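# Slide a drive sled into the rack's empty bay

## Task

Take a drive sled from the shelf and push it into the empty drive bay of the rack. Its front face must end level with the fronts of the neighbouring drives, and it must be oriented the same way up as those drives. Then open the gripper and pull the arm away. The sled must stay seated by itself; if it only stays put because the robot holds it, the goal is not met.

## Robot and tools

Robot: two arms, left_arm and right_arm, each with six revolute joints and a parallel gripper. left_arm is the robot's own left and sits on the +y side. Left and right in camera images do not tell you which arm is which.

Scene frame: one shared frame. The origin is on the floor (z = 0) under the centre of the robot's foot. +x is the direction the robot faces and +z is up. Only the floor height is known; find shelf, sled and rack by looking.

Gripper frame: fingers extend along the gripper's +z axis and close along its y axis. The reported end_effector_position is the point between the finger pads, about 1 cm behind the fingertips.

Tool execute_actions, argument "actions": a list holding one item or nothing, plus optional "pictures" (boolean; images come by default).
- {"actions": []} commands nothing and just reports the state.
- A motion item is {"rows": [...], "steps": n}, where n is 1 to 15 (defaults to 15). Each step lasts 1/30 s. Row k is used on step k; if rows run out, the final row is repeated.
- A wait item is {"steps": n} with n up to 300. No new command is sent; it returns once n steps have passed since the previous result, counting the time you spent replying.
- A refused call does nothing at all.

Each row is one flat list of 14 numbers covering both arms, even when only one moves: left_arm waist, shoulder, elbow, wrist pitch, wrist yaw, wrist roll, opening, then the same seven for right_arm. The six joint values are absolute target angles in radians, in the same convention as the Joint positions line, not offsets. Stated joint ranges (same on both arms): waist -2.880 to 2.880, shoulder 0.000 to 3.142, elbow 0.000 to 3.019, wrist pitch -1.693 to 1.571, wrist yaw -1.571 to 1.571, wrist roll -2.094 to 2.094. True ends may differ by up to 0.019 rad either way. A target more than 0.019 rad beyond a stated end, and further out than the joint's current angle, gets the call refused. A target beyond the real end is clipped to it, and the result may then say "joint sent to its limit" (possibly about an earlier, still-running action); absence of that line is no proof of more room. The same angles can give different hand poses on the two arms.

Opening is an absolute value from -1 (closed) to +1 (fully open, pad gap 0.094 m). Between the extremes the fingers are driven to where grip_measured equals your number. To hold something, command roughly 0.03 below its grip_measured for a firm grip, less below for a gentler one. Pad force tops out near 50 to 62 N (lower on some grippers, lower on parts under about 2 mm thick), with a brief spike at first contact. Readings may be off by about 1 mm, by a fixed amount per gripper.

Speed limits: each step the sent target stays within a fixed lead of the measured angle: waist 0.264, shoulder 0.32, elbow 0.276, wrist pitch 0.33, wrist yaw 0.186, wrist roll 0.522 rad. If the targets would move a gripper over 70 mm from where it is, all that arm's targets are pulled back proportionally. Far moves thus take several actions.

Between calls, and while you are composing a reply, the arms keep heading for the last row sent. That pursuit ends once every arm has nearly stopped (slow or blocked motion counts as stopped) or a step is HELD; then only a fresh action moves them further. Fingers already opening or closing finish on their own.

Result lines: left_arm: … | right_arm: … give each gripper's position (metres) and orientation quaternion (w, x, y, z) in the scene frame; printed positions can be off, more so at full reach. Joint positions and Joint velocities list each arm's six joints (rad, rad/s) then pad gap (m, m/s). grip_measured is the opening on the command scale. Joint torques are raw drive outputs in joint order, with per-arm offset, scale and noise; nonzero in free air, and friction can mask or mimic load. "joint command not followed" means a clearance check altered or blocked some joint targets; the rest of the row still ran. HELD marks steps where your row, wholly or partly, was not sent. MOTOR HOT appears from 85 °C; at 100 °C an OVER-TEMPERATURE FAULT stops that arm's motors and gripper until cooled and the arm drops. Holding loads, even while you are thinking, heats motors, and some heat persists into the next scene.

Tool zoom_image: "camera" is cam_left_wrist or cam_right_wrist (both 616x616 fisheye wrist cameras); "region" is [x0, y0, x1, y1] in pixels of that camera's latest image, origin top-left, at most 504 by 504. Returns an enlarged view.

Tool finished_scene: "scene" is the current scene's integer number. Replying with no tool call ends everything.

Suggested order: look, locate the sled and the empty bay, grasp the sled, align it with the bay and with the neighbouring drives' orientation, slide it in until flush, open, retract, check, then call finished_scene.

Avoid: dropping or letting the sled slip, slamming or forcing it, arms touching or pushing each other, knocking anything off or out of the work area. Brief external tugs on held parts or pushes on loose ones can occur; recheck after them.

Each tool is called after "Emit:" as name(argument=value, ...), one argument or row to a line, values as JSON.

## Session

Emit:
execute_actions(
  actions=[],
)

Scene clock: 0.00 s of 5400.00 s.
left_arm: end_effector_position=(+0.3684, +0.1755, +1.0582) grip_measured=+0.057 end_effector_quat_wxyz=(+0.122, -0.667, +0.733, -0.055) | right_arm: end_effector_position=(+0.3798, +0.0255, +0.9990) grip_measured=-0.988 end_effector_quat_wxyz=(+0.152, +0.357, +0.833, +0.396)
Joint positions: left_arm=[-2.382  1.735  0.666 -0.235 -0.214 -1.792  0.05 ] | right_arm=[ 2.641  2.206  0.66   0.87  -0.109  1.435  0.001]
Joint velocities: left_arm=[-0.005 -0.005 -0.012 -0.022  0.125  0.022 -0.   ] | right_arm=[-0.005  0.005 -0.017  0.002  0.007 -0.007  0.001]
Joint torques (N m, as the arm reports them, + toward a larger angle): no reading

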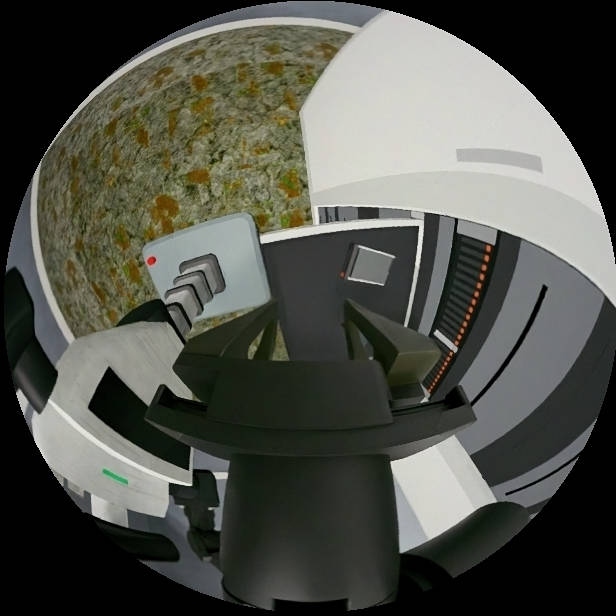

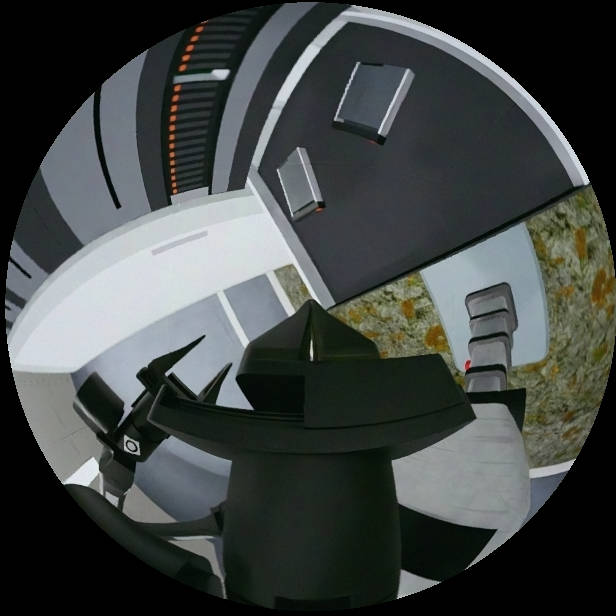

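Emit:
zoom_image(
  camera="cam_right_wrist",
  region=[130, 0, 450, 240],
)

Emit:
zoom_image(
  camera="cam_left_wrist",
  region=[300, 190, 540, 410],
)

Region (130, 0, 450, 240) of cam_right_wrist's 616x616 image, scaled by 1.575, with more detail than that image has; it fills the top 378 rows of this view, and the rest is white.

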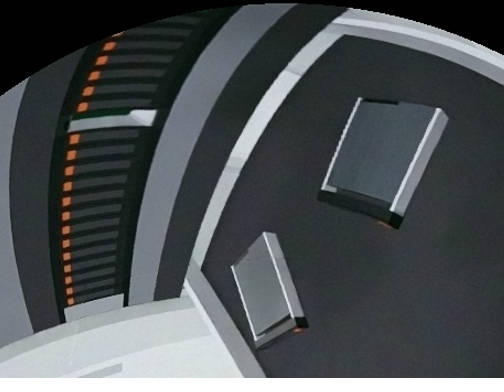

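Region (300, 190, 540, 410) of cam_left_wrist's 616x616 image, scaled by 2.100, with more detail than that image has; it fills the top 462 rows of this view, and the rest is white.

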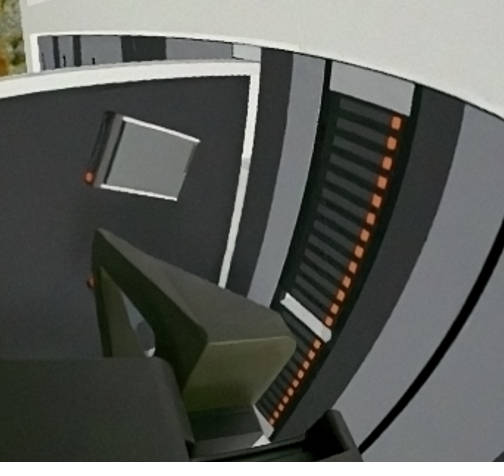

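Emit:
execute_actions(
  actions=[
    {"rows":[[-2.232,1.735,0.666,-0.235,-0.214,-1.792,0.057,2.641,2.056,0.66,0.87,-0.109,1.435,-0.988]],"steps":15},
  ],
  pictures=false,
)

Emit:
execute_actions(
  actions=[
    {"rows":[[-2.232,1.585,0.666,-0.235,-0.214,-1.792,0.057,2.641,2.056,0.81,0.87,-0.109,1.435,-0.988]],"steps":15},
  ],
  pictures=false,
)

Emit:
execute_actions(
  actions=[
    {"rows":[[-2.232,1.585,0.816,-0.235,-0.214,-1.792,0.057,2.791,2.056,0.81,0.87,-0.109,1.435,-0.988]],"steps":15},
  ],
  pictures=false,
)

Emit:
execute_actions(
  actions=[
    {"rows":[[-2.232,1.585,0.816,-0.085,-0.214,-1.792,0.057,2.791,2.056,0.81,0.72,-0.109,1.435,-0.988]],"steps":15},
  ],
  pictures=false,
)

Emit:
execute_actions(
  actions=[
    {"rows":[[-2.232,1.585,0.816,-0.085,-0.064,-1.792,0.057,2.791,2.056,0.81,0.72,0.041,1.435,-0.988]],"steps":15},
  ],
)

Scene clock: 33.83 s of 5400.00 s.
left_arm: end_effector_position=(+0.3794, +0.2376, +1.0556) grip_measured=+0.057 end_effector_quat_wxyz=(+0.128, -0.722, +0.679, -0.040) | right_arm: end_effector_position=(+0.4162, +0.0443, +1.0813) grip_measured=-0.988 end_effector_quat_wxyz=(+0.193, +0.340, +0.799, +0.457)
Joint positions: left_arm=[-2.224  1.735  0.666 -0.235 -0.215 -1.792  0.05 ] | right_arm=[ 2.641  2.037  0.658  0.868 -0.109  1.435  0.001]
Joint velocities: left_arm=[-0.015  0.015 -0.007 -0.007  0.037 -0.037 -0.   ] | right_arm=[-0.015  0.093  0.022  0.007  0.037  0.007 -0.   ]
Joint torques (N m, as the arm reports them, + toward a larger angle): left_arm=[ -1.3  -11.06   3.69   0.91  -0.22   0.  ] | right_arm=[  1.56 -11.01   2.87   1.83  -0.05  -0.05]
Steps of this call (steps 1 to 90: nothing new was sent; then 30.33 s passed at rest; steps 91 to 105: all 15 steps of this action). Readings (joint positions):
91: left_arm=[-2.371 1.735 0.666 -0.235 -0.210 -1.792] | right_arm=[2.641 2.196 0.659 0.868 -0.109 1.435]
92: left_arm=[-2.347 1.735 0.666 -0.235 -0.209 -1.792] | right_arm=[2.641 2.177 0.655 0.864 -0.109 1.435]
94: left_arm=[-2.279 1.735 0.666 -0.235 -0.211 -1.792] | right_arm=[2.641 2.119 0.652 0.863 -0.109 1.435]
98: left_arm=[-2.211 1.735 0.666 -0.235 -0.215 -1.792] | right_arm=[2.641 2.029 0.657 0.867 -0.109 1.435]
105: the state above

Scene clock: 34.33 s of 5400.00 s.
left_arm: end_effector_position=(+0.4052, +0.2352, +1.1124) grip_measured=+0.057 end_effector_quat_wxyz=(+0.167, -0.721, +0.665, -0.101) | right_arm: end_effector_position=(+0.4770, +0.0832, +1.1216) grip_measured=-0.988 end_effector_quat_wxyz=(+0.227, +0.324, +0.766, +0.507)
Joint positions: left_arm=[-2.224  1.578  0.656 -0.235 -0.214 -1.792  0.05 ] | right_arm=[ 2.641  2.048  0.812  0.866 -0.109  1.435  0.001]
Joint velocities: left_arm=[ 0.005  0.054 -0.002  0.002 -0.007  0.022  0.002] | right_arm=[-0.015 -0.005  0.007 -0.017 -0.051  0.007 -0.   ]
Joint torques (N m, as the arm reports them, + toward a larger angle): left_arm=[-1.21 -9.64  5.29  1.23 -0.22  0.01] | right_arm=[  1.83 -12.78   4.23   1.96  -0.05  -0.06]
Steps of this call (steps 1 to 15: all 15 steps of this action). Readings (joint positions):
1: left_arm=[-2.224 1.726 0.665 -0.235 -0.214 -1.792] | right_arm=[2.641 2.041 0.669 0.867 -0.109 1.435]
2: left_arm=[-2.224 1.706 0.660 -0.235 -0.214 -1.792] | right_arm=[2.641 2.047 0.689 0.866 -0.109 1.435]
4: left_arm=[-2.224 1.649 0.655 -0.235 -0.214 -1.792] | right_arm=[2.641 2.056 0.745 0.866 -0.109 1.435]
8: left_arm=[-2.224 1.568 0.656 -0.235 -0.214 -1.792] | right_arm=[2.641 2.051 0.811 0.866 -0.109 1.435]
15: the state above

Scene clock: 34.83 s of 5400.00 s.
left_arm: end_effector_position=(+0.4769, +0.2235, +1.1546) grip_measured=+0.057 end_effector_quat_wxyz=(+0.200, -0.717, +0.650, -0.154) | right_arm: end_effector_position=(+0.4121, +0.1578, +1.1282) grip_measured=-0.988 end_effector_quat_wxyz=(+0.185, +0.260, +0.787, +0.528)
Joint positions: left_arm=[-2.224  1.59   0.799 -0.237 -0.214 -1.792  0.05 ] | right_arm=[ 2.803  2.048  0.812  0.866 -0.111  1.435  0.001]
Joint velocities: left_arm=[-0.005 -0.005  0.012  0.002 -0.007  0.022 -0.   ] | right_arm=[-0.151 -0.005 -0.017  0.002 -0.051  0.022 -0.   ]
Joint torques (N m, as the arm reports them, + toward a larger angle): left_arm=[ -1.3  -12.22   6.64   1.34  -0.22   0.03] | right_arm=[  1.12 -12.87   4.17   1.99   0.01  -0.06]
Steps of this call (steps 1 to 15: all 15 steps of this action). Readings (joint positions):
1: left_arm=[-2.224 1.580 0.663 -0.236 -0.214 -1.792] | right_arm=[2.649 2.048 0.812 0.866 -0.105 1.435]
2: left_arm=[-2.224 1.584 0.676 -0.237 -0.214 -1.792] | right_arm=[2.664 2.048 0.812 0.866 -0.104 1.435]
4: left_arm=[-2.224 1.591 0.720 -0.237 -0.214 -1.792] | right_arm=[2.718 2.048 0.812 0.866 -0.104 1.435]
8: left_arm=[-2.224 1.590 0.792 -0.237 -0.214 -1.792] | right_arm=[2.814 2.048 0.812 0.866 -0.111 1.435]
15: the state above

Scene clock: 35.33 s of 5400.00 s.
left_arm: end_effector_position=(+0.5024, +0.2193, +1.1703) grip_measured=+0.057 end_effector_quat_wxyz=(+0.233, -0.710, +0.632, -0.207) | right_arm: end_effector_position=(+0.4042, +0.1454, +1.0984) grip_measured=-0.988 end_effector_quat_wxyz=(+0.158, +0.277, +0.819, +0.477)
Joint positions: left_arm=[-2.224  1.589  0.796 -0.105 -0.214 -1.792  0.05 ] | right_arm=[ 2.794  2.047  0.813  0.728 -0.111  1.435  0.001]
Joint velocities: left_arm=[ 0.005 -0.005 -0.022 -0.002  0.051  0.051 -0.001] | right_arm=[-0.005 -0.015 -0.007  0.012  0.007 -0.051 -0.   ]
Joint torques (N m, as the arm reports them, + toward a larger angle): left_arm=[ -1.36 -12.42   6.95   2.42  -0.2    0.03] | right_arm=[  1.55 -12.71   4.3    1.36   0.    -0.06]
Steps of this call (steps 1 to 15: all 15 steps of this action). Readings (joint positions):
1: left_arm=[-2.224 1.590 0.797 -0.210 -0.214 -1.792] | right_arm=[2.799 2.046 0.812 0.836 -0.111 1.435]
2: left_arm=[-2.224 1.591 0.796 -0.173 -0.214 -1.792] | right_arm=[2.796 2.044 0.813 0.796 -0.111 1.435]
4: left_arm=[-2.224 1.589 0.796 -0.124 -0.214 -1.792] | right_arm=[2.794 2.046 0.813 0.749 -0.111 1.435]
8: left_arm=[-2.224 1.589 0.796 -0.106 -0.214 -1.792] | right_arm=[2.794 2.047 0.813 0.729 -0.111 1.435]
15: the state above

Scene clock: 35.83 s of 5400.00 s.
left_arm: end_effector_position=(+0.4997, +0.1925, +1.1688) grip_measured=+0.057 end_effector_quat_wxyz=(+0.175, -0.696, +0.651, -0.247) | right_arm: end_effector_position=(+0.4220, +0.1278, +1.0963) grip_measured=-0.988 end_effector_quat_wxyz=(+0.215, +0.313, +0.810, +0.447)
Joint positions: left_arm=[-2.228  1.589  0.796 -0.104 -0.067 -1.792  0.05 ] | right_arm=[2.795 2.047 0.813 0.728 0.038 1.435 0.001]
Joint velocities: left_arm=[ 0.005 -0.005  0.027 -0.002 -0.022 -0.037  0.   ] | right_arm=[-0.005  0.005 -0.002 -0.012 -0.037 -0.007  0.   ]
Joint torques (N m, as the arm reports them, + toward a larger angle): left_arm=[ -1.06 -12.24   6.94   2.39   0.04   0.03] | right_arm=[  1.24 -12.45   4.04   1.38   0.1   -0.07]
Steps of this call (steps 1 to 15: all 15 steps of this action). Readings (joint positions):
1: left_arm=[-2.223 1.589 0.796 -0.104 -0.140 -1.792] | right_arm=[2.796 2.047 0.813 0.728 -0.035 1.435]
2: left_arm=[-2.224 1.589 0.796 -0.104 -0.094 -1.792] | right_arm=[2.796 2.047 0.813 0.728 0.011 1.435]
4: left_arm=[-2.227 1.589 0.796 -0.104 -0.070 -1.792] | right_arm=[2.795 2.047 0.813 0.728 0.035 1.435]
8: left_arm=[-2.228 1.589 0.796 -0.104 -0.067 -1.792] | right_arm=[2.795 2.047 0.813 0.728 0.038 1.435]
15: the state above

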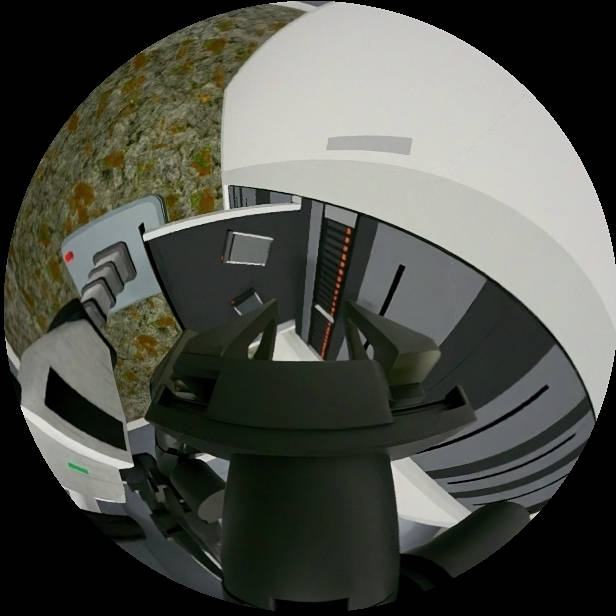

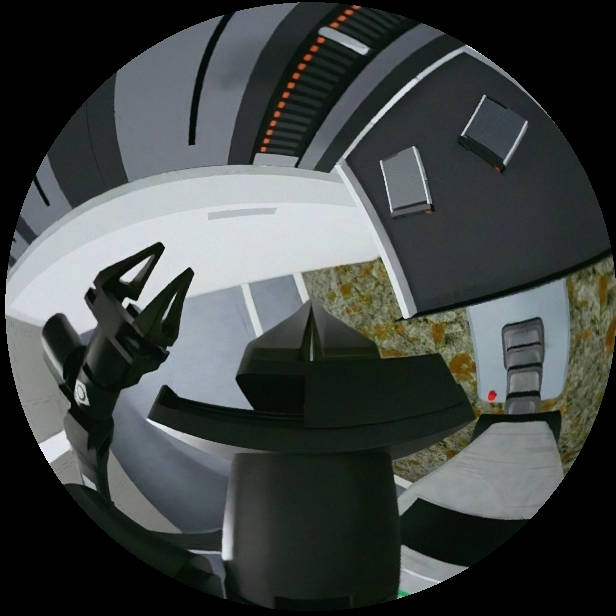

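Emit:
execute_actions(
  actions=[
    {"rows":[[-2.2,1.8,0.65,0.4,0,-1.0,1,2.7,2.03,0.48,0.6,0,0.8,-0.98]],"steps":15},
  ],
  pictures=false,
)

Emit:
execute_actions(
  actions=[
    {"rows":[[-2.13,2.03,0.48,0.95,0,0,1,1.4,2.03,0.48,0.6,0,0,-0.98]],"steps":15},
  ],
  pictures=false,
)

Emit:
execute_actions(
  actions=[
    {"steps":30},
  ],
)

Scene clock: 88.00 s of 5400.00 s.
left_arm: end_effector_position=(+0.4672, +0.1936, +1.0715) grip_measured=+1.000 end_effector_quat_wxyz=(+0.267, -0.410, +0.846, -0.211) | right_arm: end_effector_position=(+0.2869, -0.0346, +0.9981) grip_measured=-0.982 end_effector_quat_wxyz=(-0.182, -0.107, -0.953, -0.216)
Joint positions: left_arm=[-2.207  1.827  0.632  0.375 -0.003 -1.056  0.094] | right_arm=[2.698 2.031 0.465 0.597 0.003 0.866 0.001]
Joint velocities: left_arm=[-0.024 -0.171 -0.017  0.061  0.022  0.359  0.   ] | right_arm=[-0.005 -0.005  0.105  0.007  0.022 -0.403 -0.   ]
Joint torques (N m, as the arm reports them, + toward a larger angle): left_arm=[  0.15 -13.38   4.68   2.53   0.08   0.15] | right_arm=[ 1.66 -8.43  1.3   1.15 -0.14 -0.16]
Steps of this call (steps 1 to 15: the robot went on to your last target; steps 16 to 90: nothing new was sent; then 48.67 s passed at rest; steps 91 to 105: all 15 steps of this action). Readings (joint positions):
91: left_arm=[-2.226 1.598 0.782 -0.058 -0.048 -1.741] | right_arm=[2.792 2.045 0.803 0.720 0.029 1.398]
92: left_arm=[-2.225 1.614 0.763 0.021 -0.031 -1.674] | right_arm=[2.788 2.038 0.781 0.709 0.022 1.355]
94: left_arm=[-2.220 1.679 0.715 0.205 -0.009 -1.500] | right_arm=[2.774 2.024 0.712 0.688 0.014 1.270]
98: left_arm=[-2.209 1.821 0.652 0.353 -0.003 -1.213] | right_arm=[2.731 2.020 0.555 0.636 0.005 1.069]
105: the state above

Scene clock: 88.50 s of 5400.00 s.
left_arm: end_effector_position=(+0.4269, +0.2356, +1.0320) grip_measured=+1.000 end_effector_quat_wxyz=(+0.412, -0.006, +0.910, -0.053) | right_arm: end_effector_position=(+0.3629, -0.4071, +0.9853) grip_measured=-0.982 end_effector_quat_wxyz=(-0.274, -0.208, -0.939, +0.026)
Joint positions: left_arm=[-2.126  2.049  0.469  0.927 -0.001 -0.085  0.094] | right_arm=[ 1.705  2.031  0.492  0.597 -0.002  0.103  0.001]
Joint velocities: left_arm=[-0.005 -0.132  0.017  0.051 -0.037  0.535  0.   ] | right_arm=[-2.203 -0.005  0.007 -0.012  0.037 -0.505  0.001]
Joint torques (N m, as the arm reports them, + toward a larger angle): left_arm=[ -1.08 -12.75   1.56   2.86   0.06   0.1 ] | right_arm=[ 1.67 -9.52 -0.43  1.3  -0.01  0.  ]
Steps of this call (steps 1 to 15: all 15 steps of this action). Readings (joint positions):
1: left_arm=[-2.203 1.833 0.619 0.427 -0.002 -0.998] | right_arm=[2.682 2.031 0.467 0.597 -0.005 0.796]
2: left_arm=[-2.197 1.850 0.600 0.514 -0.002 -0.927] | right_arm=[2.645 2.031 0.469 0.597 -0.007 0.718]
4: left_arm=[-2.170 1.920 0.547 0.718 -0.001 -0.743] | right_arm=[2.526 2.031 0.475 0.597 -0.007 0.563]
8: left_arm=[-2.127 2.054 0.475 0.893 -0.001 -0.360] | right_arm=[2.236 2.031 0.488 0.597 -0.004 0.301]
15: the state above

Scene clock: 89.50 s of 5400.00 s.
left_arm: end_effector_position=(+0.4295, +0.2355, +1.0357) grip_measured=+1.000 end_effector_quat_wxyz=(+0.419, +0.026, +0.907, -0.038) | right_arm: end_effector_position=(+0.3033, -0.5153, +0.9850) grip_measured=-0.982 end_effector_quat_wxyz=(+0.258, +0.303, +0.913, -0.090)
Joint positions: left_arm=[-2.126  2.042  0.47   0.93  -0.001 -0.013  0.094] | right_arm=[1.401 2.031 0.488 0.597 0.001 0.011 0.001]
Joint velocities: left_arm=[-0.015 -0.005 -0.002 -0.007  0.007  0.037  0.   ] | right_arm=[-0.005 -0.005 -0.017 -0.012  0.051 -0.037  0.001]
Joint torques (N m, as the arm reports them, + toward a larger angle): left_arm=[ -0.95 -12.25   1.63   2.81   0.07   0.11] | right_arm=[ 0.33 -9.32 -0.3   1.34 -0.07 -0.09]
Steps of this call (steps 1 to 30: the robot went on to your last target). Readings (joint positions):
1: left_arm=[-2.126 2.046 0.470 0.928 -0.001 -0.071] | right_arm=[1.628 2.031 0.492 0.597 -0.002 0.090]
2: left_arm=[-2.126 2.043 0.470 0.929 -0.001 -0.059] | right_arm=[1.552 2.031 0.492 0.597 -0.002 0.076]
4: left_arm=[-2.126 2.042 0.470 0.930 -0.001 -0.042] | right_arm=[1.419 2.031 0.492 0.597 0.003 0.054]
8: left_arm=[-2.126 2.042 0.470 0.930 -0.001 -0.025] | right_arm=[1.349 2.031 0.490 0.597 0.005 0.031]
30: the state above
All arms were judged still, so your last target was given up. Only a new action makes them travel on or press farther. Fingers that are still opening or closing keep moving.

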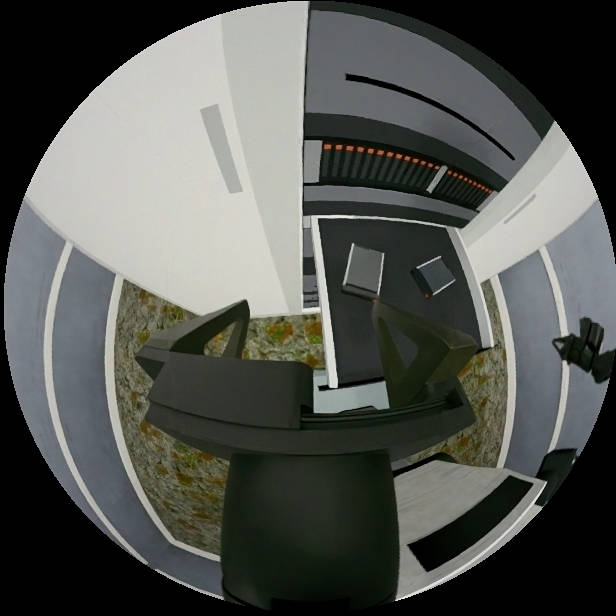

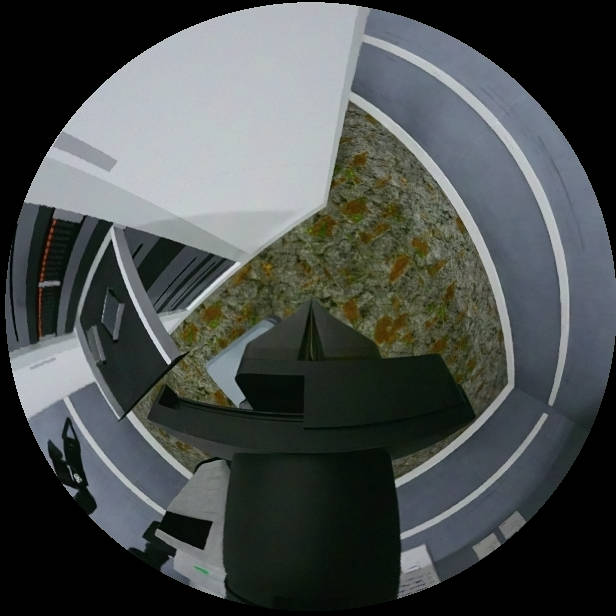

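Emit:
execute_actions(
  actions=[
    {"rows":[[-1.3,2.03,0.48,0.95,0,0,1,1.4,2.03,0.55,0.6,0,0,1]],"steps":15},
  ],
  pictures=false,
)

Emit:
execute_actions(
  actions=[
    {"rows":[[-1.3,2.03,0.48,0.95,0,0,1,2.4,2.05,0.7,0.3,0,0,1]],"steps":15},
  ],
  pictures=false,
)

Emit:
execute_actions(
  actions=[
    {"steps":25},
  ],
)

Scene clock: 108.93 s of 5400.00 s.
left_arm: end_effector_position=(+0.3252, +0.5814, +1.0349) grip_measured=+1.000 end_effector_quat_wxyz=(+0.395, -0.323, +0.846, +0.157) | right_arm: end_effector_position=(+0.3333, -0.5373, +0.9933) grip_measured=+1.000 end_effector_quat_wxyz=(+0.287, +0.300, +0.904, -0.099)
Joint positions: left_arm=[-1.31   2.042  0.488  0.93  -0.002 -0.012  0.094] | right_arm=[1.401 2.031 0.551 0.597 0.001 0.01  0.094]
Joint velocities: left_arm=[ 1.255 -0.005  0.012  0.007 -0.154 -0.022  0.   ] | right_arm=[ 0.005 -0.005 -0.022 -0.022 -0.037  0.081  0.   ]
Joint torques (N m, as the arm reports them, + toward a larger angle): left_arm=[ -6.24 -12.57   0.57   2.86   0.24   0.1 ] | right_arm=[  0.37 -10.09   1.     1.48  -0.09  -0.08]
Steps of this call (steps 1 to 90: nothing new was sent; then 15.93 s passed at rest; steps 91 to 105: all 15 steps of this action). Readings (joint positions):
91: left_arm=[-2.112 2.042 0.470 0.930 0.005 -0.013] | right_arm=[1.401 2.031 0.492 0.597 0.001 0.010]
92: left_arm=[-2.082 2.042 0.470 0.930 0.006 -0.012] | right_arm=[1.401 2.031 0.499 0.597 0.001 0.010]
94: left_arm=[-1.984 2.042 0.471 0.930 0.006 -0.012] | right_arm=[1.401 2.031 0.521 0.597 0.001 0.010]
98: left_arm=[-1.740 2.042 0.479 0.930 0.005 -0.012] | right_arm=[1.401 2.031 0.550 0.597 0.001 0.010]
105: the state above

Scene clock: 109.43 s of 5400.00 s.
left_arm: end_effector_position=(+0.3214, +0.5856, +1.0350) grip_measured=+1.000 end_effector_quat_wxyz=(+0.394, -0.328, +0.844, +0.160) | right_arm: end_effector_position=(+0.4519, -0.2066, +0.9886) grip_measured=+1.000 end_effector_quat_wxyz=(-0.252, +0.059, -0.965, -0.038)
Joint positions: left_arm=[-1.298  2.042  0.488  0.93  -0.002 -0.012  0.094] | right_arm=[2.18  2.036 0.713 0.325 0.004 0.01  0.094]
Joint velocities: left_arm=[-0.005 -0.015 -0.002 -0.012 -0.007  0.007  0.   ] | right_arm=[ 1.783 -0.015  0.012 -0.095  0.022 -0.066  0.   ]
Joint torques (N m, as the arm reports them, + toward a larger angle): left_arm=[  0.29 -13.     0.62   2.86   0.05   0.1 ] | right_arm=[  0.41 -11.17   1.89   0.68  -0.14  -0.04]
Steps of this call (steps 1 to 15: all 15 steps of this action). Readings (joint positions):
1: left_arm=[-1.276 2.042 0.488 0.930 -0.004 -0.012] | right_arm=[1.413 2.030 0.562 0.555 0.006 0.010]
2: left_arm=[-1.258 2.042 0.488 0.930 -0.004 -0.012] | right_arm=[1.440 2.031 0.582 0.494 0.007 0.010]
4: left_arm=[-1.259 2.042 0.488 0.930 -0.004 -0.012] | right_arm=[1.529 2.035 0.624 0.412 0.007 0.010]
8: left_arm=[-1.291 2.042 0.488 0.930 -0.002 -0.012] | right_arm=[1.755 2.036 0.688 0.348 0.006 0.010]
15: the state above

Scene clock: 110.27 s of 5400.00 s.
left_arm: end_effector_position=(+0.3214, +0.5856, +1.0350) grip_measured=+1.000 end_effector_quat_wxyz=(+0.394, -0.328, +0.844, +0.160) | right_arm: end_effector_position=(+0.4228, -0.1074, +0.9915) grip_measured=+1.000 end_effector_quat_wxyz=(-0.241, +0.163, -0.954, -0.071)
Joint positions: left_arm=[-1.298  2.042  0.488  0.93  -0.002 -0.012  0.094] | right_arm=[ 2.396  2.036  0.713  0.308 -0.001  0.007  0.094]
Joint velocities: left_arm=[-0.005  0.005 -0.002  0.002 -0.037 -0.051  0.   ] | right_arm=[-0.015 -0.005  0.002  0.007  0.007 -0.037  0.   ]
Joint torques (N m, as the arm reports them, + toward a larger angle): left_arm=[ -0.02 -12.56   0.56   2.84   0.05   0.11] | right_arm=[  1.31 -10.54   1.57   0.75  -0.04  -0.05]
Steps of this call (steps 1 to 25: the robot went on to your last target). Readings (joint positions):
1: left_arm=[-1.298 2.042 0.488 0.930 -0.002 -0.012] | right_arm=[2.242 2.036 0.713 0.322 0.003 0.010]
2: left_arm=[-1.298 2.042 0.488 0.930 -0.002 -0.012] | right_arm=[2.303 2.036 0.713 0.319 0.003 0.010]
4: left_arm=[-1.298 2.042 0.488 0.930 -0.002 -0.012] | right_arm=[2.405 2.036 0.713 0.314 -0.003 0.009]
8: left_arm=[-1.298 2.042 0.488 0.930 -0.002 -0.012] | right_arm=[2.457 2.036 0.713 0.308 -0.005 0.007]
25: the state above

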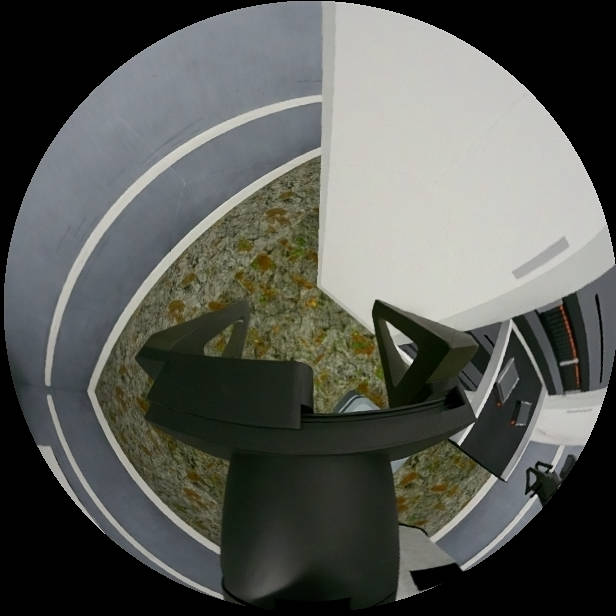

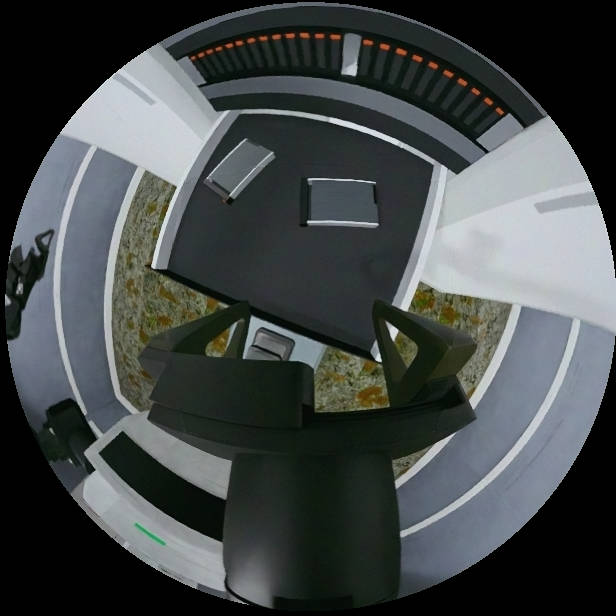

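Emit:
execute_actions(
  actions=[
    {"rows":[[-1.5,2.1,0.55,1.0,0,0,1,1.4,2.03,0.55,0.6,0,0,1]],"steps":15},
  ],
  pictures=false,
)

Emit:
execute_actions(
  actions=[
    {"rows":[[-2.3,2.2,0.62,1.0,0,0,1,1.4,2.03,0.55,0.6,0,0,1]],"steps":15},
  ],
  pictures=false,
)

Emit:
execute_actions(
  actions=[
    {"rows":[[-2.3,2.5,0.82,1.09,0,0,1,1.4,2.03,0.55,0.6,0,0,1]],"steps":15},
  ],
  pictures=false,
)

Emit:
execute_actions(
  actions=[
    {"steps":20},
  ],
)

Scene clock: 149.57 s of 5400.00 s.
left_arm: end_effector_position=(+0.4020, +0.5216, +1.0294) grip_measured=+1.000 end_effector_quat_wxyz=(+0.433, -0.237, +0.862, +0.116) | right_arm: end_effector_position=(+0.3854, -0.4761, +0.9954) grip_measured=+1.000 end_effector_quat_wxyz=(-0.302, -0.219, -0.925, +0.068)
Joint positions: left_arm=[-1.506  2.099  0.552  0.978  0.002 -0.011  0.094] | right_arm=[ 1.577  2.03   0.577  0.584 -0.003  0.006  0.094]
Joint velocities: left_arm=[ 0.044  0.005 -0.002 -0.012 -0.022 -0.007  0.   ] | right_arm=[-1.968 -0.015 -0.002  0.076 -0.022  0.037  0.   ]
Joint torques (N m, as the arm reports them, + toward a larger angle): left_arm=[  0.34 -12.38   0.96   3.01  -0.14   0.09] | right_arm=[  0.99 -10.79  -0.39   1.62   0.06  -0.05]
Steps of this call (steps 1 to 15: the robot went on to your last target; steps 16 to 90: nothing new was sent; then 35.80 s passed at rest; steps 91 to 105: all 15 steps of this action). Readings (joint positions):
91: left_arm=[-1.310 2.046 0.490 0.937 -0.007 -0.012] | right_arm=[2.385 2.036 0.700 0.347 -0.006 0.006]
92: left_arm=[-1.337 2.054 0.498 0.949 -0.007 -0.012] | right_arm=[2.363 2.034 0.678 0.405 -0.007 0.006]
94: left_arm=[-1.420 2.077 0.523 0.967 -0.006 -0.012] | right_arm=[2.280 2.030 0.633 0.481 -0.007 0.006]
98: left_arm=[-1.528 2.099 0.552 0.977 0.002 -0.011] | right_arm=[2.045 2.030 0.582 0.549 -0.005 0.006]
105: the state above

Scene clock: 150.07 s of 5400.00 s.
left_arm: end_effector_position=(+0.4725, +0.1794, +1.0073) grip_measured=+1.000 end_effector_quat_wxyz=(+0.442, +0.070, +0.892, -0.063) | right_arm: end_effector_position=(+0.3354, -0.5382, +0.9938) grip_measured=+1.000 end_effector_quat_wxyz=(+0.287, +0.298, +0.905, -0.100)
Joint positions: left_arm=[-2.227  2.191  0.623  0.978 -0.002 -0.011  0.094] | right_arm=[1.402 2.03  0.556 0.592 0.001 0.006 0.094]
Joint velocities: left_arm=[-1.597 -0.005  0.022  0.002  0.066 -0.022  0.   ] | right_arm=[-0.005 -0.015 -0.002 -0.007 -0.037 -0.007  0.   ]
Joint torques (N m, as the arm reports them, + toward a larger angle): left_arm=[  1.58 -12.48   0.88   2.98   0.05   0.09] | right_arm=[  0.14 -10.12   0.65   1.62  -0.07  -0.04]
Steps of this call (steps 1 to 15: all 15 steps of this action). Readings (joint positions):
1: left_arm=[-1.516 2.103 0.554 0.978 -0.003 -0.011] | right_arm=[1.509 2.030 0.577 0.587 -0.002 0.006]
2: left_arm=[-1.539 2.112 0.561 0.978 -0.005 -0.011] | right_arm=[1.448 2.030 0.577 0.589 0.000 0.006]
4: left_arm=[-1.619 2.138 0.581 0.978 -0.005 -0.011] | right_arm=[1.363 2.030 0.573 0.592 0.005 0.006]
8: left_arm=[-1.828 2.180 0.612 0.978 -0.005 -0.011] | right_arm=[1.359 2.030 0.558 0.592 0.005 0.006]
15: the state above

Scene clock: 150.57 s of 5400.00 s.
left_arm: end_effector_position=(+0.4620, +0.1375, +0.8919) grip_measured=+1.000 end_effector_quat_wxyz=(+0.410, +0.105, +0.902, -0.080) | right_arm: end_effector_position=(+0.3354, -0.5382, +0.9938) grip_measured=+1.000 end_effector_quat_wxyz=(+0.287, +0.298, +0.905, -0.100)
Joint positions: left_arm=[-2.301  2.533  0.811  1.066  0.002 -0.011  0.094] | right_arm=[1.402 2.03  0.556 0.592 0.001 0.006 0.094]
Joint velocities: left_arm=[-0.015 -0.161  0.027  0.002 -0.007  0.007  0.   ] | right_arm=[ 0.005 -0.015 -0.007  0.012  0.007 -0.066  0.   ]
Joint torques (N m, as the arm reports them, + toward a larger angle): left_arm=[ -0.25 -16.81   0.42   3.    -0.11   0.1 ] | right_arm=[ 0.22 -9.69  0.63  1.56 -0.08 -0.03]
Steps of this call (steps 1 to 15: all 15 steps of this action). Readings (joint positions):
1: left_arm=[-2.274 2.208 0.636 0.994 0.001 -0.011] | right_arm=[1.402 2.030 0.556 0.592 0.001 0.006]
2: left_arm=[-2.309 2.246 0.670 1.020 0.003 -0.011] | right_arm=[1.402 2.030 0.556 0.592 0.001 0.006]
4: left_arm=[-2.340 2.359 0.765 1.055 0.004 -0.011] | right_arm=[1.402 2.030 0.556 0.592 0.001 0.006]
8: left_arm=[-2.324 2.522 0.836 1.066 0.004 -0.011] | right_arm=[1.402 2.030 0.556 0.592 0.001 0.006]
15: the state above

Scene clock: 151.23 s of 5400.00 s.
left_arm: end_effector_position=(+0.4728, +0.1351, +0.9028) grip_measured=+1.000 end_effector_quat_wxyz=(+0.423, +0.104, +0.896, -0.081) | right_arm: end_effector_position=(+0.3354, -0.5382, +0.9938) grip_measured=+1.000 end_effector_quat_wxyz=(+0.287, +0.298, +0.905, -0.100)
Joint positions: left_arm=[-2.301  2.513  0.816  1.07   0.002 -0.011  0.094] | right_arm=[1.402 2.03  0.556 0.592 0.001 0.006 0.094]
Joint velocities: left_arm=[-0.015  0.005  0.012 -0.007  0.022 -0.037  0.   ] | right_arm=[-0.005 -0.005 -0.012 -0.002  0.066 -0.007  0.   ]
Joint torques (N m, as the arm reports them, + toward a larger angle): left_arm=[ -0.83 -16.16   0.35   2.86  -0.11   0.09] | right_arm=[  0.16 -10.03   0.61   1.63  -0.1   -0.05]
Steps of this call (steps 1 to 20: the robot went on to your last target). Readings (joint positions):
1: left_arm=[-2.301 2.528 0.812 1.066 0.002 -0.011] | right_arm=[1.402 2.030 0.556 0.592 0.001 0.006]
2: left_arm=[-2.301 2.523 0.813 1.067 0.002 -0.011] | right_arm=[1.402 2.030 0.556 0.592 0.001 0.006]
4: left_arm=[-2.301 2.516 0.815 1.069 0.002 -0.011] | right_arm=[1.402 2.030 0.556 0.592 0.001 0.006]
8: left_arm=[-2.301 2.513 0.816 1.070 0.002 -0.011] | right_arm=[1.402 2.030 0.556 0.592 0.001 0.006]
20: the state above

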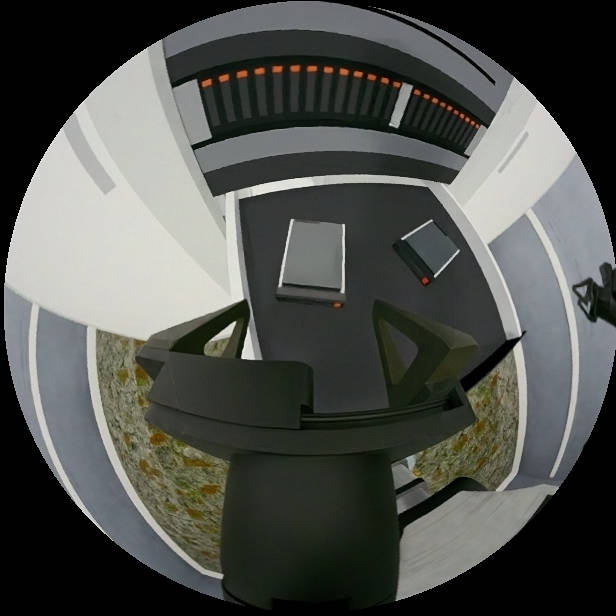

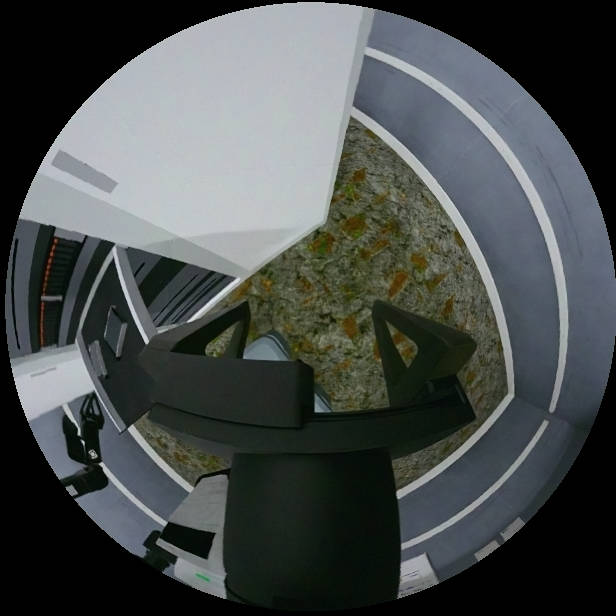

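Emit:
execute_actions(
  actions=[
    {"rows":[[-2.3,2.52,0.86,1.07,0,0,1,1.4,2.03,0.55,0.6,0,0,1],[-2.3,2.54,0.9,1.05,0,0,1,1.4,2.03,0.55,0.6,0,0,1],[-2.3,2.55,0.94,1.03,0,0,1,1.4,2.03,0.55,0.6,0,0,1],[-2.3,2.57,0.98,1.01,0,0,1,1.4,2.03,0.55,0.6,0,0,1],[-2.3,2.59,1.02,0.99,0,0,1,1.4,2.03,0.55,0.6,0,0,1],[-2.3,2.6,1.03,0.98,0,0,1,1.4,2.03,0.55,0.6,0,0,1]],"steps":15},
  ],
)

Scene clock: 161.30 s of 5400.00 s.
left_arm: end_effector_position=(+0.5424, +0.1152, +0.8798) grip_measured=+1.000 end_effector_quat_wxyz=(+0.450, +0.102, +0.883, -0.085) | right_arm: end_effector_position=(+0.3354, -0.5382, +0.9938) grip_measured=+1.000 end_effector_quat_wxyz=(+0.287, +0.298, +0.905, -0.100)
Joint positions: left_arm=[-2.301  2.593  1.035  0.991  0.002 -0.011  0.094] | right_arm=[1.402 2.03  0.556 0.592 0.001 0.006 0.094]
Joint velocities: left_arm=[-0.015 -0.015 -0.012 -0.017  0.051  0.051  0.   ] | right_arm=[-0.015 -0.015 -0.007  0.007 -0.066 -0.022  0.   ]
Joint torques (N m, as the arm reports them, + toward a larger angle): left_arm=[ -0.87 -16.62   0.78   1.61  -0.1    0.08] | right_arm=[-0.12 -9.87  0.62  1.62 -0.09 -0.04]
Steps of this call (steps 1 to 15: the robot went on to your last target; steps 16 to 90: nothing new was sent; then 6.57 s passed at rest; steps 91 to 105: all 15 steps of this action). Readings (joint positions):
91: left_arm=[-2.301 2.513 0.819 1.070 0.002 -0.011] | right_arm=[1.402 2.030 0.556 0.592 0.001 0.006]
92: left_arm=[-2.301 2.517 0.829 1.068 0.002 -0.011] | right_arm=[1.402 2.030 0.556 0.592 0.001 0.006]
94: left_arm=[-2.301 2.534 0.882 1.048 0.002 -0.011] | right_arm=[1.402 2.030 0.556 0.592 0.001 0.006]
98: left_arm=[-2.301 2.588 1.025 1.000 0.002 -0.011] | right_arm=[1.402 2.030 0.556 0.592 0.001 0.006]
105: the state above

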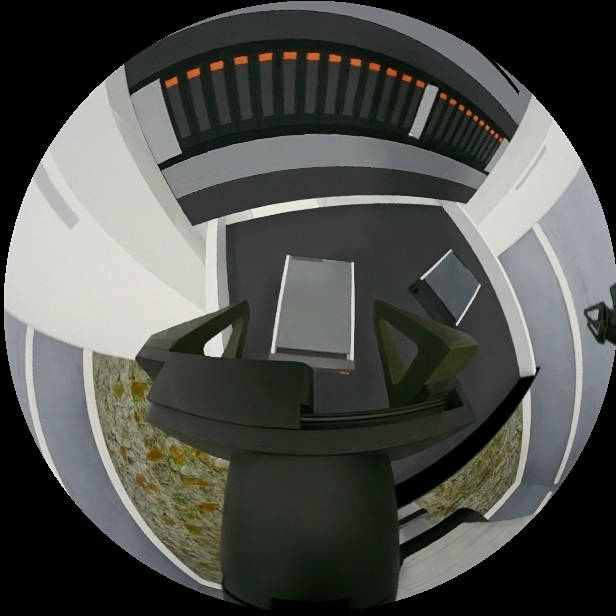

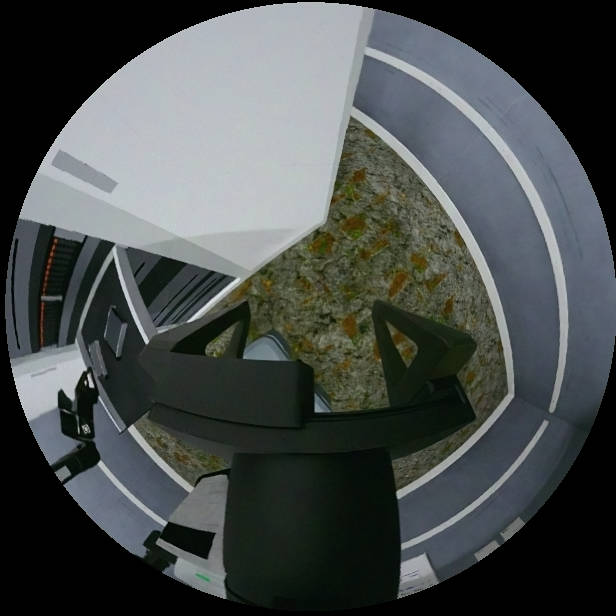

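Emit:
execute_actions(
  actions=[
    {"rows":[[-2.3,2.64,1.06,0.99,0,0,1,1.4,2.03,0.55,0.6,0,0,1],[-2.3,2.66,1.075,0.99,0,0,1,1.4,2.03,0.55,0.6,0,0,1],[-2.3,2.68,1.09,1.0,0,0,1,1.4,2.03,0.55,0.6,0,0,1],[-2.3,2.70,1.105,1.01,0,0,1,1.4,2.03,0.55,0.6,0,0,1],[-2.3,2.715,1.12,1.02,0,0,1,1.4,2.03,0.55,0.6,0,0,1]],"steps":15},
  ],
)

Scene clock: 178.00 s of 5400.00 s.
left_arm: end_effector_position=(+0.5453, +0.1109, +0.8499) grip_measured=+1.000 end_effector_quat_wxyz=(+0.456, +0.113, +0.879, -0.078) | right_arm: end_effector_position=(+0.3354, -0.5382, +0.9938) grip_measured=+1.000 end_effector_quat_wxyz=(+0.287, +0.298, +0.905, -0.100)
Joint positions: left_arm=[-2.306  2.681  1.105  1.019 -0.005  0.015  0.094] | right_arm=[1.402 2.03  0.556 0.592 0.001 0.006 0.094]
Joint velocities: left_arm=[-0.015 -0.005  0.007 -0.007 -0.095 -0.037  0.   ] | right_arm=[-0.015 -0.015  0.002 -0.002  0.022  0.007  0.   ]
Joint torques (N m, as the arm reports them, + toward a larger angle): left_arm=[ -0.66 -14.4    2.     2.08   0.26  -0.21] | right_arm=[  0.23 -10.03   0.62   1.62  -0.09  -0.03]
Steps of this call (steps 1 to 15: the robot went on to your last target; steps 16 to 90: nothing new was sent; then 13.20 s passed at rest; steps 91 to 105: all 15 steps of this action). Readings (joint positions):
91: left_arm=[-2.301 2.596 1.037 0.991 0.002 -0.011] | right_arm=[1.402 2.030 0.556 0.592 0.001 0.006]
92: left_arm=[-2.301 2.603 1.043 0.991 0.002 -0.011] | right_arm=[1.402 2.030 0.556 0.592 0.001 0.006]
94: left_arm=[-2.301 2.631 1.070 0.992 0.002 -0.011] | right_arm=[1.402 2.030 0.556 0.592 0.001 0.006]
98: left_arm=[-2.306 2.681 1.105 1.019 -0.006 0.013] | right_arm=[1.402 2.030 0.556 0.592 0.001 0.006]
105: the state above

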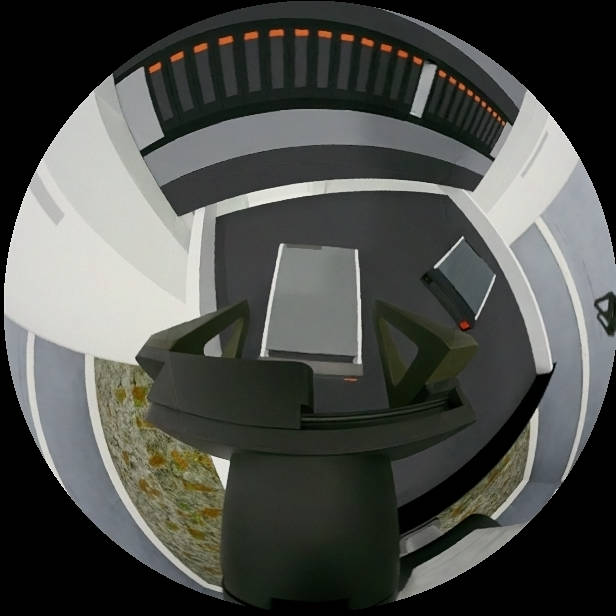

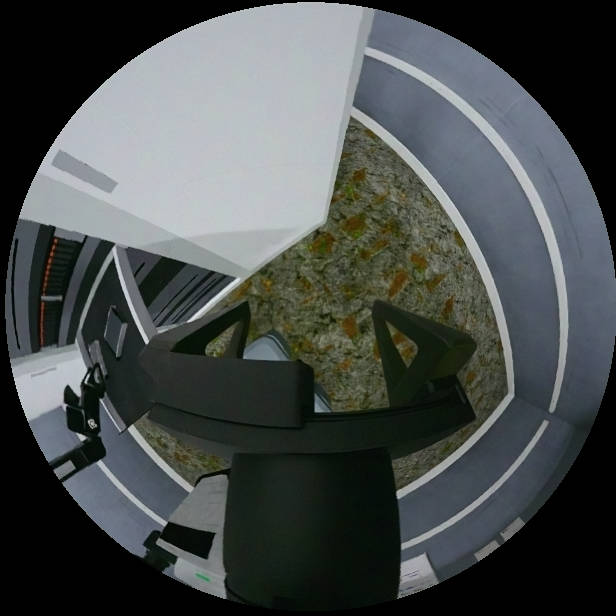

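Emit:
execute_actions(
  actions=[
    {"rows":[[-2.3,2.67,1.105,1.02,0,0,0.9,1.4,2.03,0.55,0.6,0,0,1],[-2.3,2.67,1.105,1.02,0,0,0.8,1.4,2.03,0.55,0.6,0,0,1],[-2.3,2.67,1.105,1.02,0,0,0.7,1.4,2.03,0.55,0.6,0,0,1],[-2.3,2.67,1.105,1.02,0,0,0.6,1.4,2.03,0.55,0.6,0,0,1],[-2.3,2.67,1.105,1.02,0,0,0.5,1.4,2.03,0.55,0.6,0,0,1],[-2.3,2.67,1.105,1.02,0,0,0.4,1.4,2.03,0.55,0.6,0,0,1]],"steps":15},
  ],
)

Scene clock: 187.70 s of 5400.00 s.
left_arm: end_effector_position=(+0.5458, +0.1107, +0.8506) grip_measured=+0.403 end_effector_quat_wxyz=(+0.456, +0.113, +0.879, -0.079) | right_arm: end_effector_position=(+0.3354, -0.5382, +0.9938) grip_measured=+1.000 end_effector_quat_wxyz=(+0.287, +0.298, +0.905, -0.100)
Joint positions: left_arm=[-2.306  2.68   1.105  1.019 -0.003  0.013  0.066] | right_arm=[1.402 2.03  0.556 0.592 0.001 0.006 0.094]
Joint velocities: left_arm=[-0.015 -0.015  0.012  0.007 -0.007 -0.066  0.   ] | right_arm=[ 0.005  0.005  0.002 -0.007 -0.051 -0.022  0.   ]
Joint torques (N m, as the arm reports them, + toward a larger angle): left_arm=[ -0.61 -18.52   1.13   2.     0.15  -0.17] | right_arm=[ 0.21 -9.93  0.61  1.68 -0.08 -0.03]
Steps of this call (steps 1 to 15: the robot went on to your last target; steps 16 to 90: nothing new was sent; then 6.20 s passed at rest; steps 91 to 105: all 15 steps of this action). Readings (joint positions):
91: left_arm=[-2.306 2.680 1.105 1.019 -0.004 0.015] | right_arm=[1.402 2.030 0.556 0.592 0.001 0.006]
92: left_arm=[-2.306 2.680 1.105 1.019 -0.004 0.014] | right_arm=[1.402 2.030 0.556 0.592 0.001 0.006]
94: left_arm=[-2.306 2.680 1.105 1.019 -0.004 0.014] | right_arm=[1.402 2.030 0.556 0.592 0.001 0.006]
98: left_arm=[-2.306 2.680 1.105 1.019 -0.003 0.013] | right_arm=[1.402 2.030 0.556 0.592 0.001 0.006]
105: the state above

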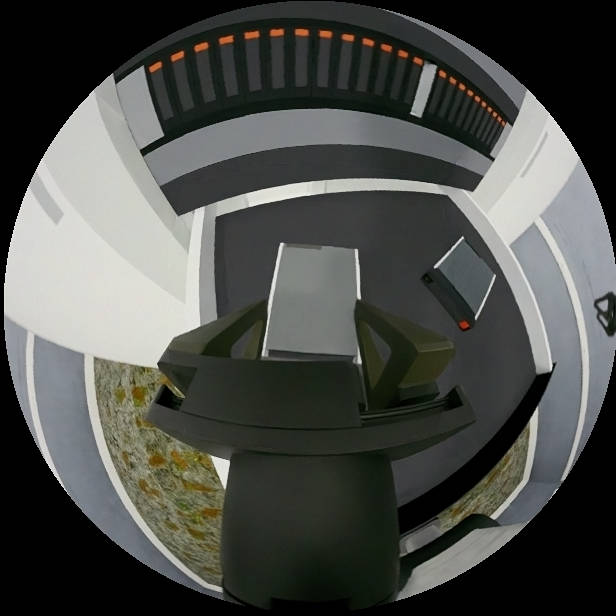

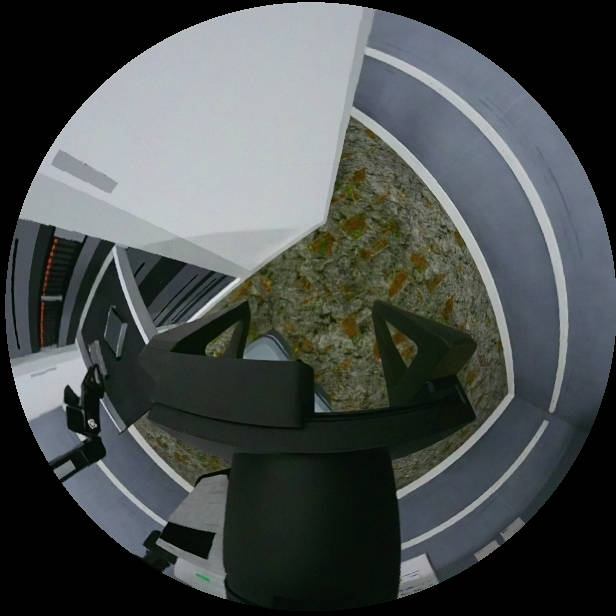

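Emit:
execute_actions(
  actions=[
    {"rows":[[-2.3,2.67,1.105,1.02,0,0,0.33,1.4,2.03,0.55,0.6,0,0,1],[-2.3,2.67,1.105,1.02,0,0,0.26,1.4,2.03,0.55,0.6,0,0,1],[-2.3,2.67,1.105,1.02,0,0,0.18,1.4,2.03,0.55,0.6,0,0,1],[-2.3,2.67,1.105,1.02,0,0,0.1,1.4,2.03,0.55,0.6,0,0,1]],"steps":15},
  ],
)

Scene clock: 192.17 s of 5400.00 s.
left_arm: end_effector_position=(+0.5458, +0.1107, +0.8506) grip_measured=+0.103 end_effector_quat_wxyz=(+0.456, +0.113, +0.879, -0.079) | right_arm: end_effector_position=(+0.3354, -0.5382, +0.9938) grip_measured=+1.000 end_effector_quat_wxyz=(+0.287, +0.298, +0.905, -0.100)
Joint positions: left_arm=[-2.306  2.68   1.105  1.019 -0.003  0.013  0.052] | right_arm=[1.402 2.03  0.556 0.592 0.001 0.006 0.094]
Joint velocities: left_arm=[ 0.005  0.005  0.012 -0.002 -0.007  0.007 -0.   ] | right_arm=[ 0.015  0.005  0.002 -0.017 -0.022  0.022  0.   ]
Joint torques (N m, as the arm reports them, + toward a larger angle): left_arm=[ -0.56 -18.34   1.05   2.08   0.16  -0.18] | right_arm=[ 0.22 -9.96  0.65  1.6  -0.07 -0.04]
Steps of this call (steps 1 to 15: the robot went on to your last target; steps 16 to 90: nothing new was sent; then 0.97 s passed at rest; steps 91 to 105: all 15 steps of this action). Readings (joint positions):
91: left_arm=[-2.306 2.680 1.105 1.019 -0.003 0.013] | right_arm=[1.402 2.030 0.556 0.592 0.001 0.006]
92: left_arm=[-2.306 2.680 1.105 1.019 -0.003 0.013] | right_arm=[1.402 2.030 0.556 0.592 0.001 0.006]
94: left_arm=[-2.306 2.680 1.105 1.019 -0.003 0.013] | right_arm=[1.402 2.030 0.556 0.592 0.001 0.006]
98: left_arm=[-2.306 2.680 1.105 1.019 -0.003 0.013] | right_arm=[1.402 2.030 0.556 0.592 0.001 0.006]
105: the state above

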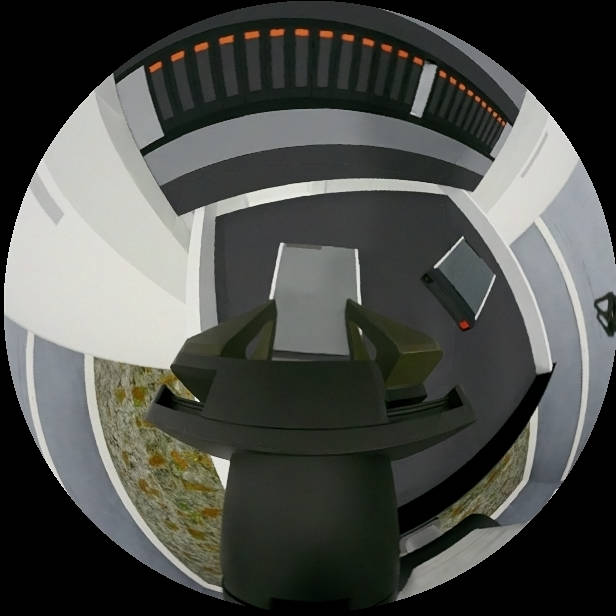

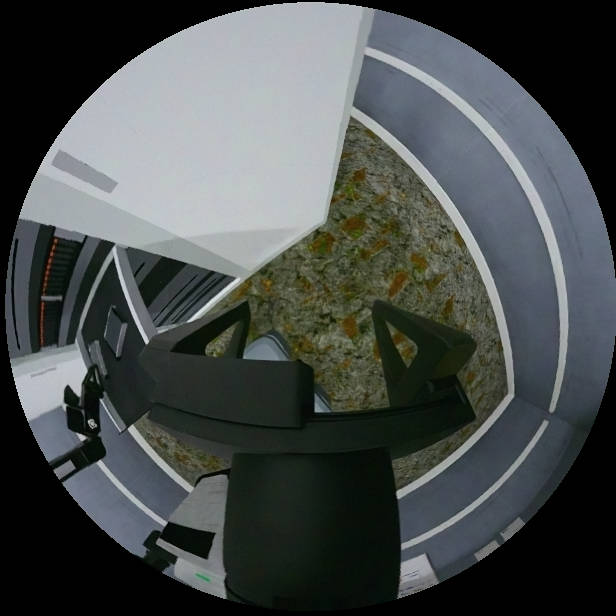

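Emit:
execute_actions(
  actions=[
    {"rows":[[-2.3,2.62,1.105,0.95,0,0,1,1.4,2.03,0.55,0.6,0,0,1],[-2.3,2.58,1.105,0.85,0,0,1,1.4,2.03,0.55,0.6,0,0,1],[-2.3,2.54,1.1,0.75,0,0,1,1.4,2.03,0.55,0.6,0,0,1],[-2.3,2.5,1.1,0.62,0,0,1,1.4,2.03,0.55,0.6,0,0,1],[-2.3,2.47,1.1,0.52,0,0,1,1.4,2.03,0.55,0.6,0,0,1],[-2.3,2.455,1.1,0.42,0,0,1,1.4,2.03,0.55,0.6,0,0,1]],"steps":15},
  ],
)

Scene clock: 204.20 s of 5400.00 s.
left_arm: end_effector_position=(+0.5464, +0.1095, +0.8869) grip_measured=+1.000 end_effector_quat_wxyz=(+0.301, +0.128, +0.943, -0.064) | right_arm: end_effector_position=(+0.3354, -0.5382, +0.9938) grip_measured=+1.000 end_effector_quat_wxyz=(+0.287, +0.298, +0.905, -0.100)
Joint positions: left_arm=[-2.308  2.432  1.099  0.438  0.003  0.012  0.094] | right_arm=[1.402 2.03  0.556 0.592 0.001 0.006 0.094]
Joint velocities: left_arm=[-0.015  0.063 -0.012 -0.105 -0.007 -0.007  0.   ] | right_arm=[-0.015 -0.005  0.002  0.002  0.007 -0.051  0.   ]
Joint torques (N m, as the arm reports them, + toward a larger angle): left_arm=[ -0.32 -16.64   2.5    1.21  -0.14  -0.16] | right_arm=[ 0.03 -9.98  0.56  1.59 -0.08 -0.04]
Steps of this call (steps 1 to 15: the robot went on to your last target; steps 16 to 90: nothing new was sent; then 8.53 s passed at rest; steps 91 to 105: all 15 steps of this action). Readings (joint positions):
91: left_arm=[-2.306 2.677 1.105 1.006 -0.003 0.013] | right_arm=[1.402 2.030 0.556 0.592 0.001 0.006]
92: left_arm=[-2.306 2.667 1.104 0.964 -0.003 0.013] | right_arm=[1.402 2.030 0.556 0.592 0.001 0.006]
94: left_arm=[-2.311 2.623 1.101 0.813 0.009 0.012] | right_arm=[1.402 2.030 0.556 0.592 0.001 0.006]
98: left_arm=[-2.311 2.495 1.099 0.493 0.004 0.012] | right_arm=[1.402 2.030 0.556 0.592 0.001 0.006]
105: the state above

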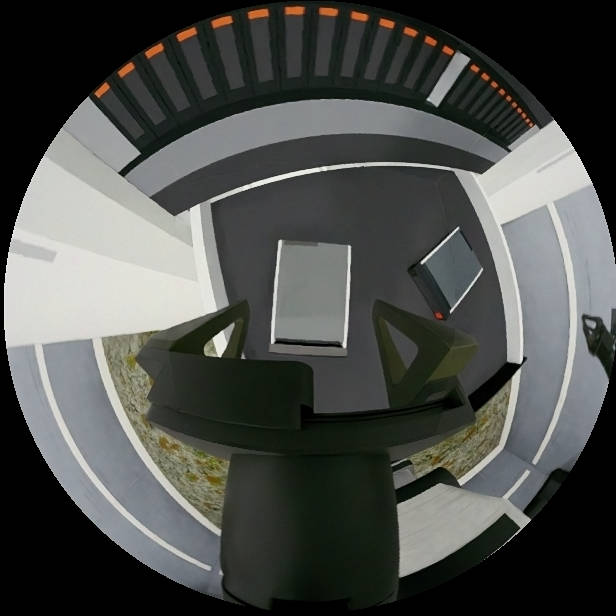

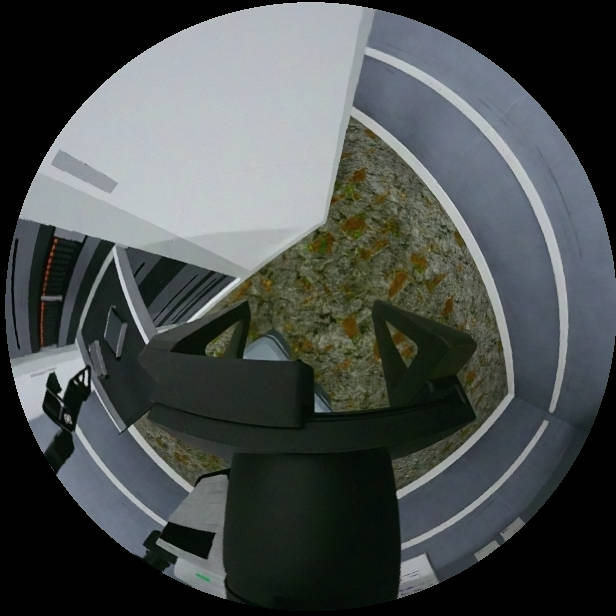

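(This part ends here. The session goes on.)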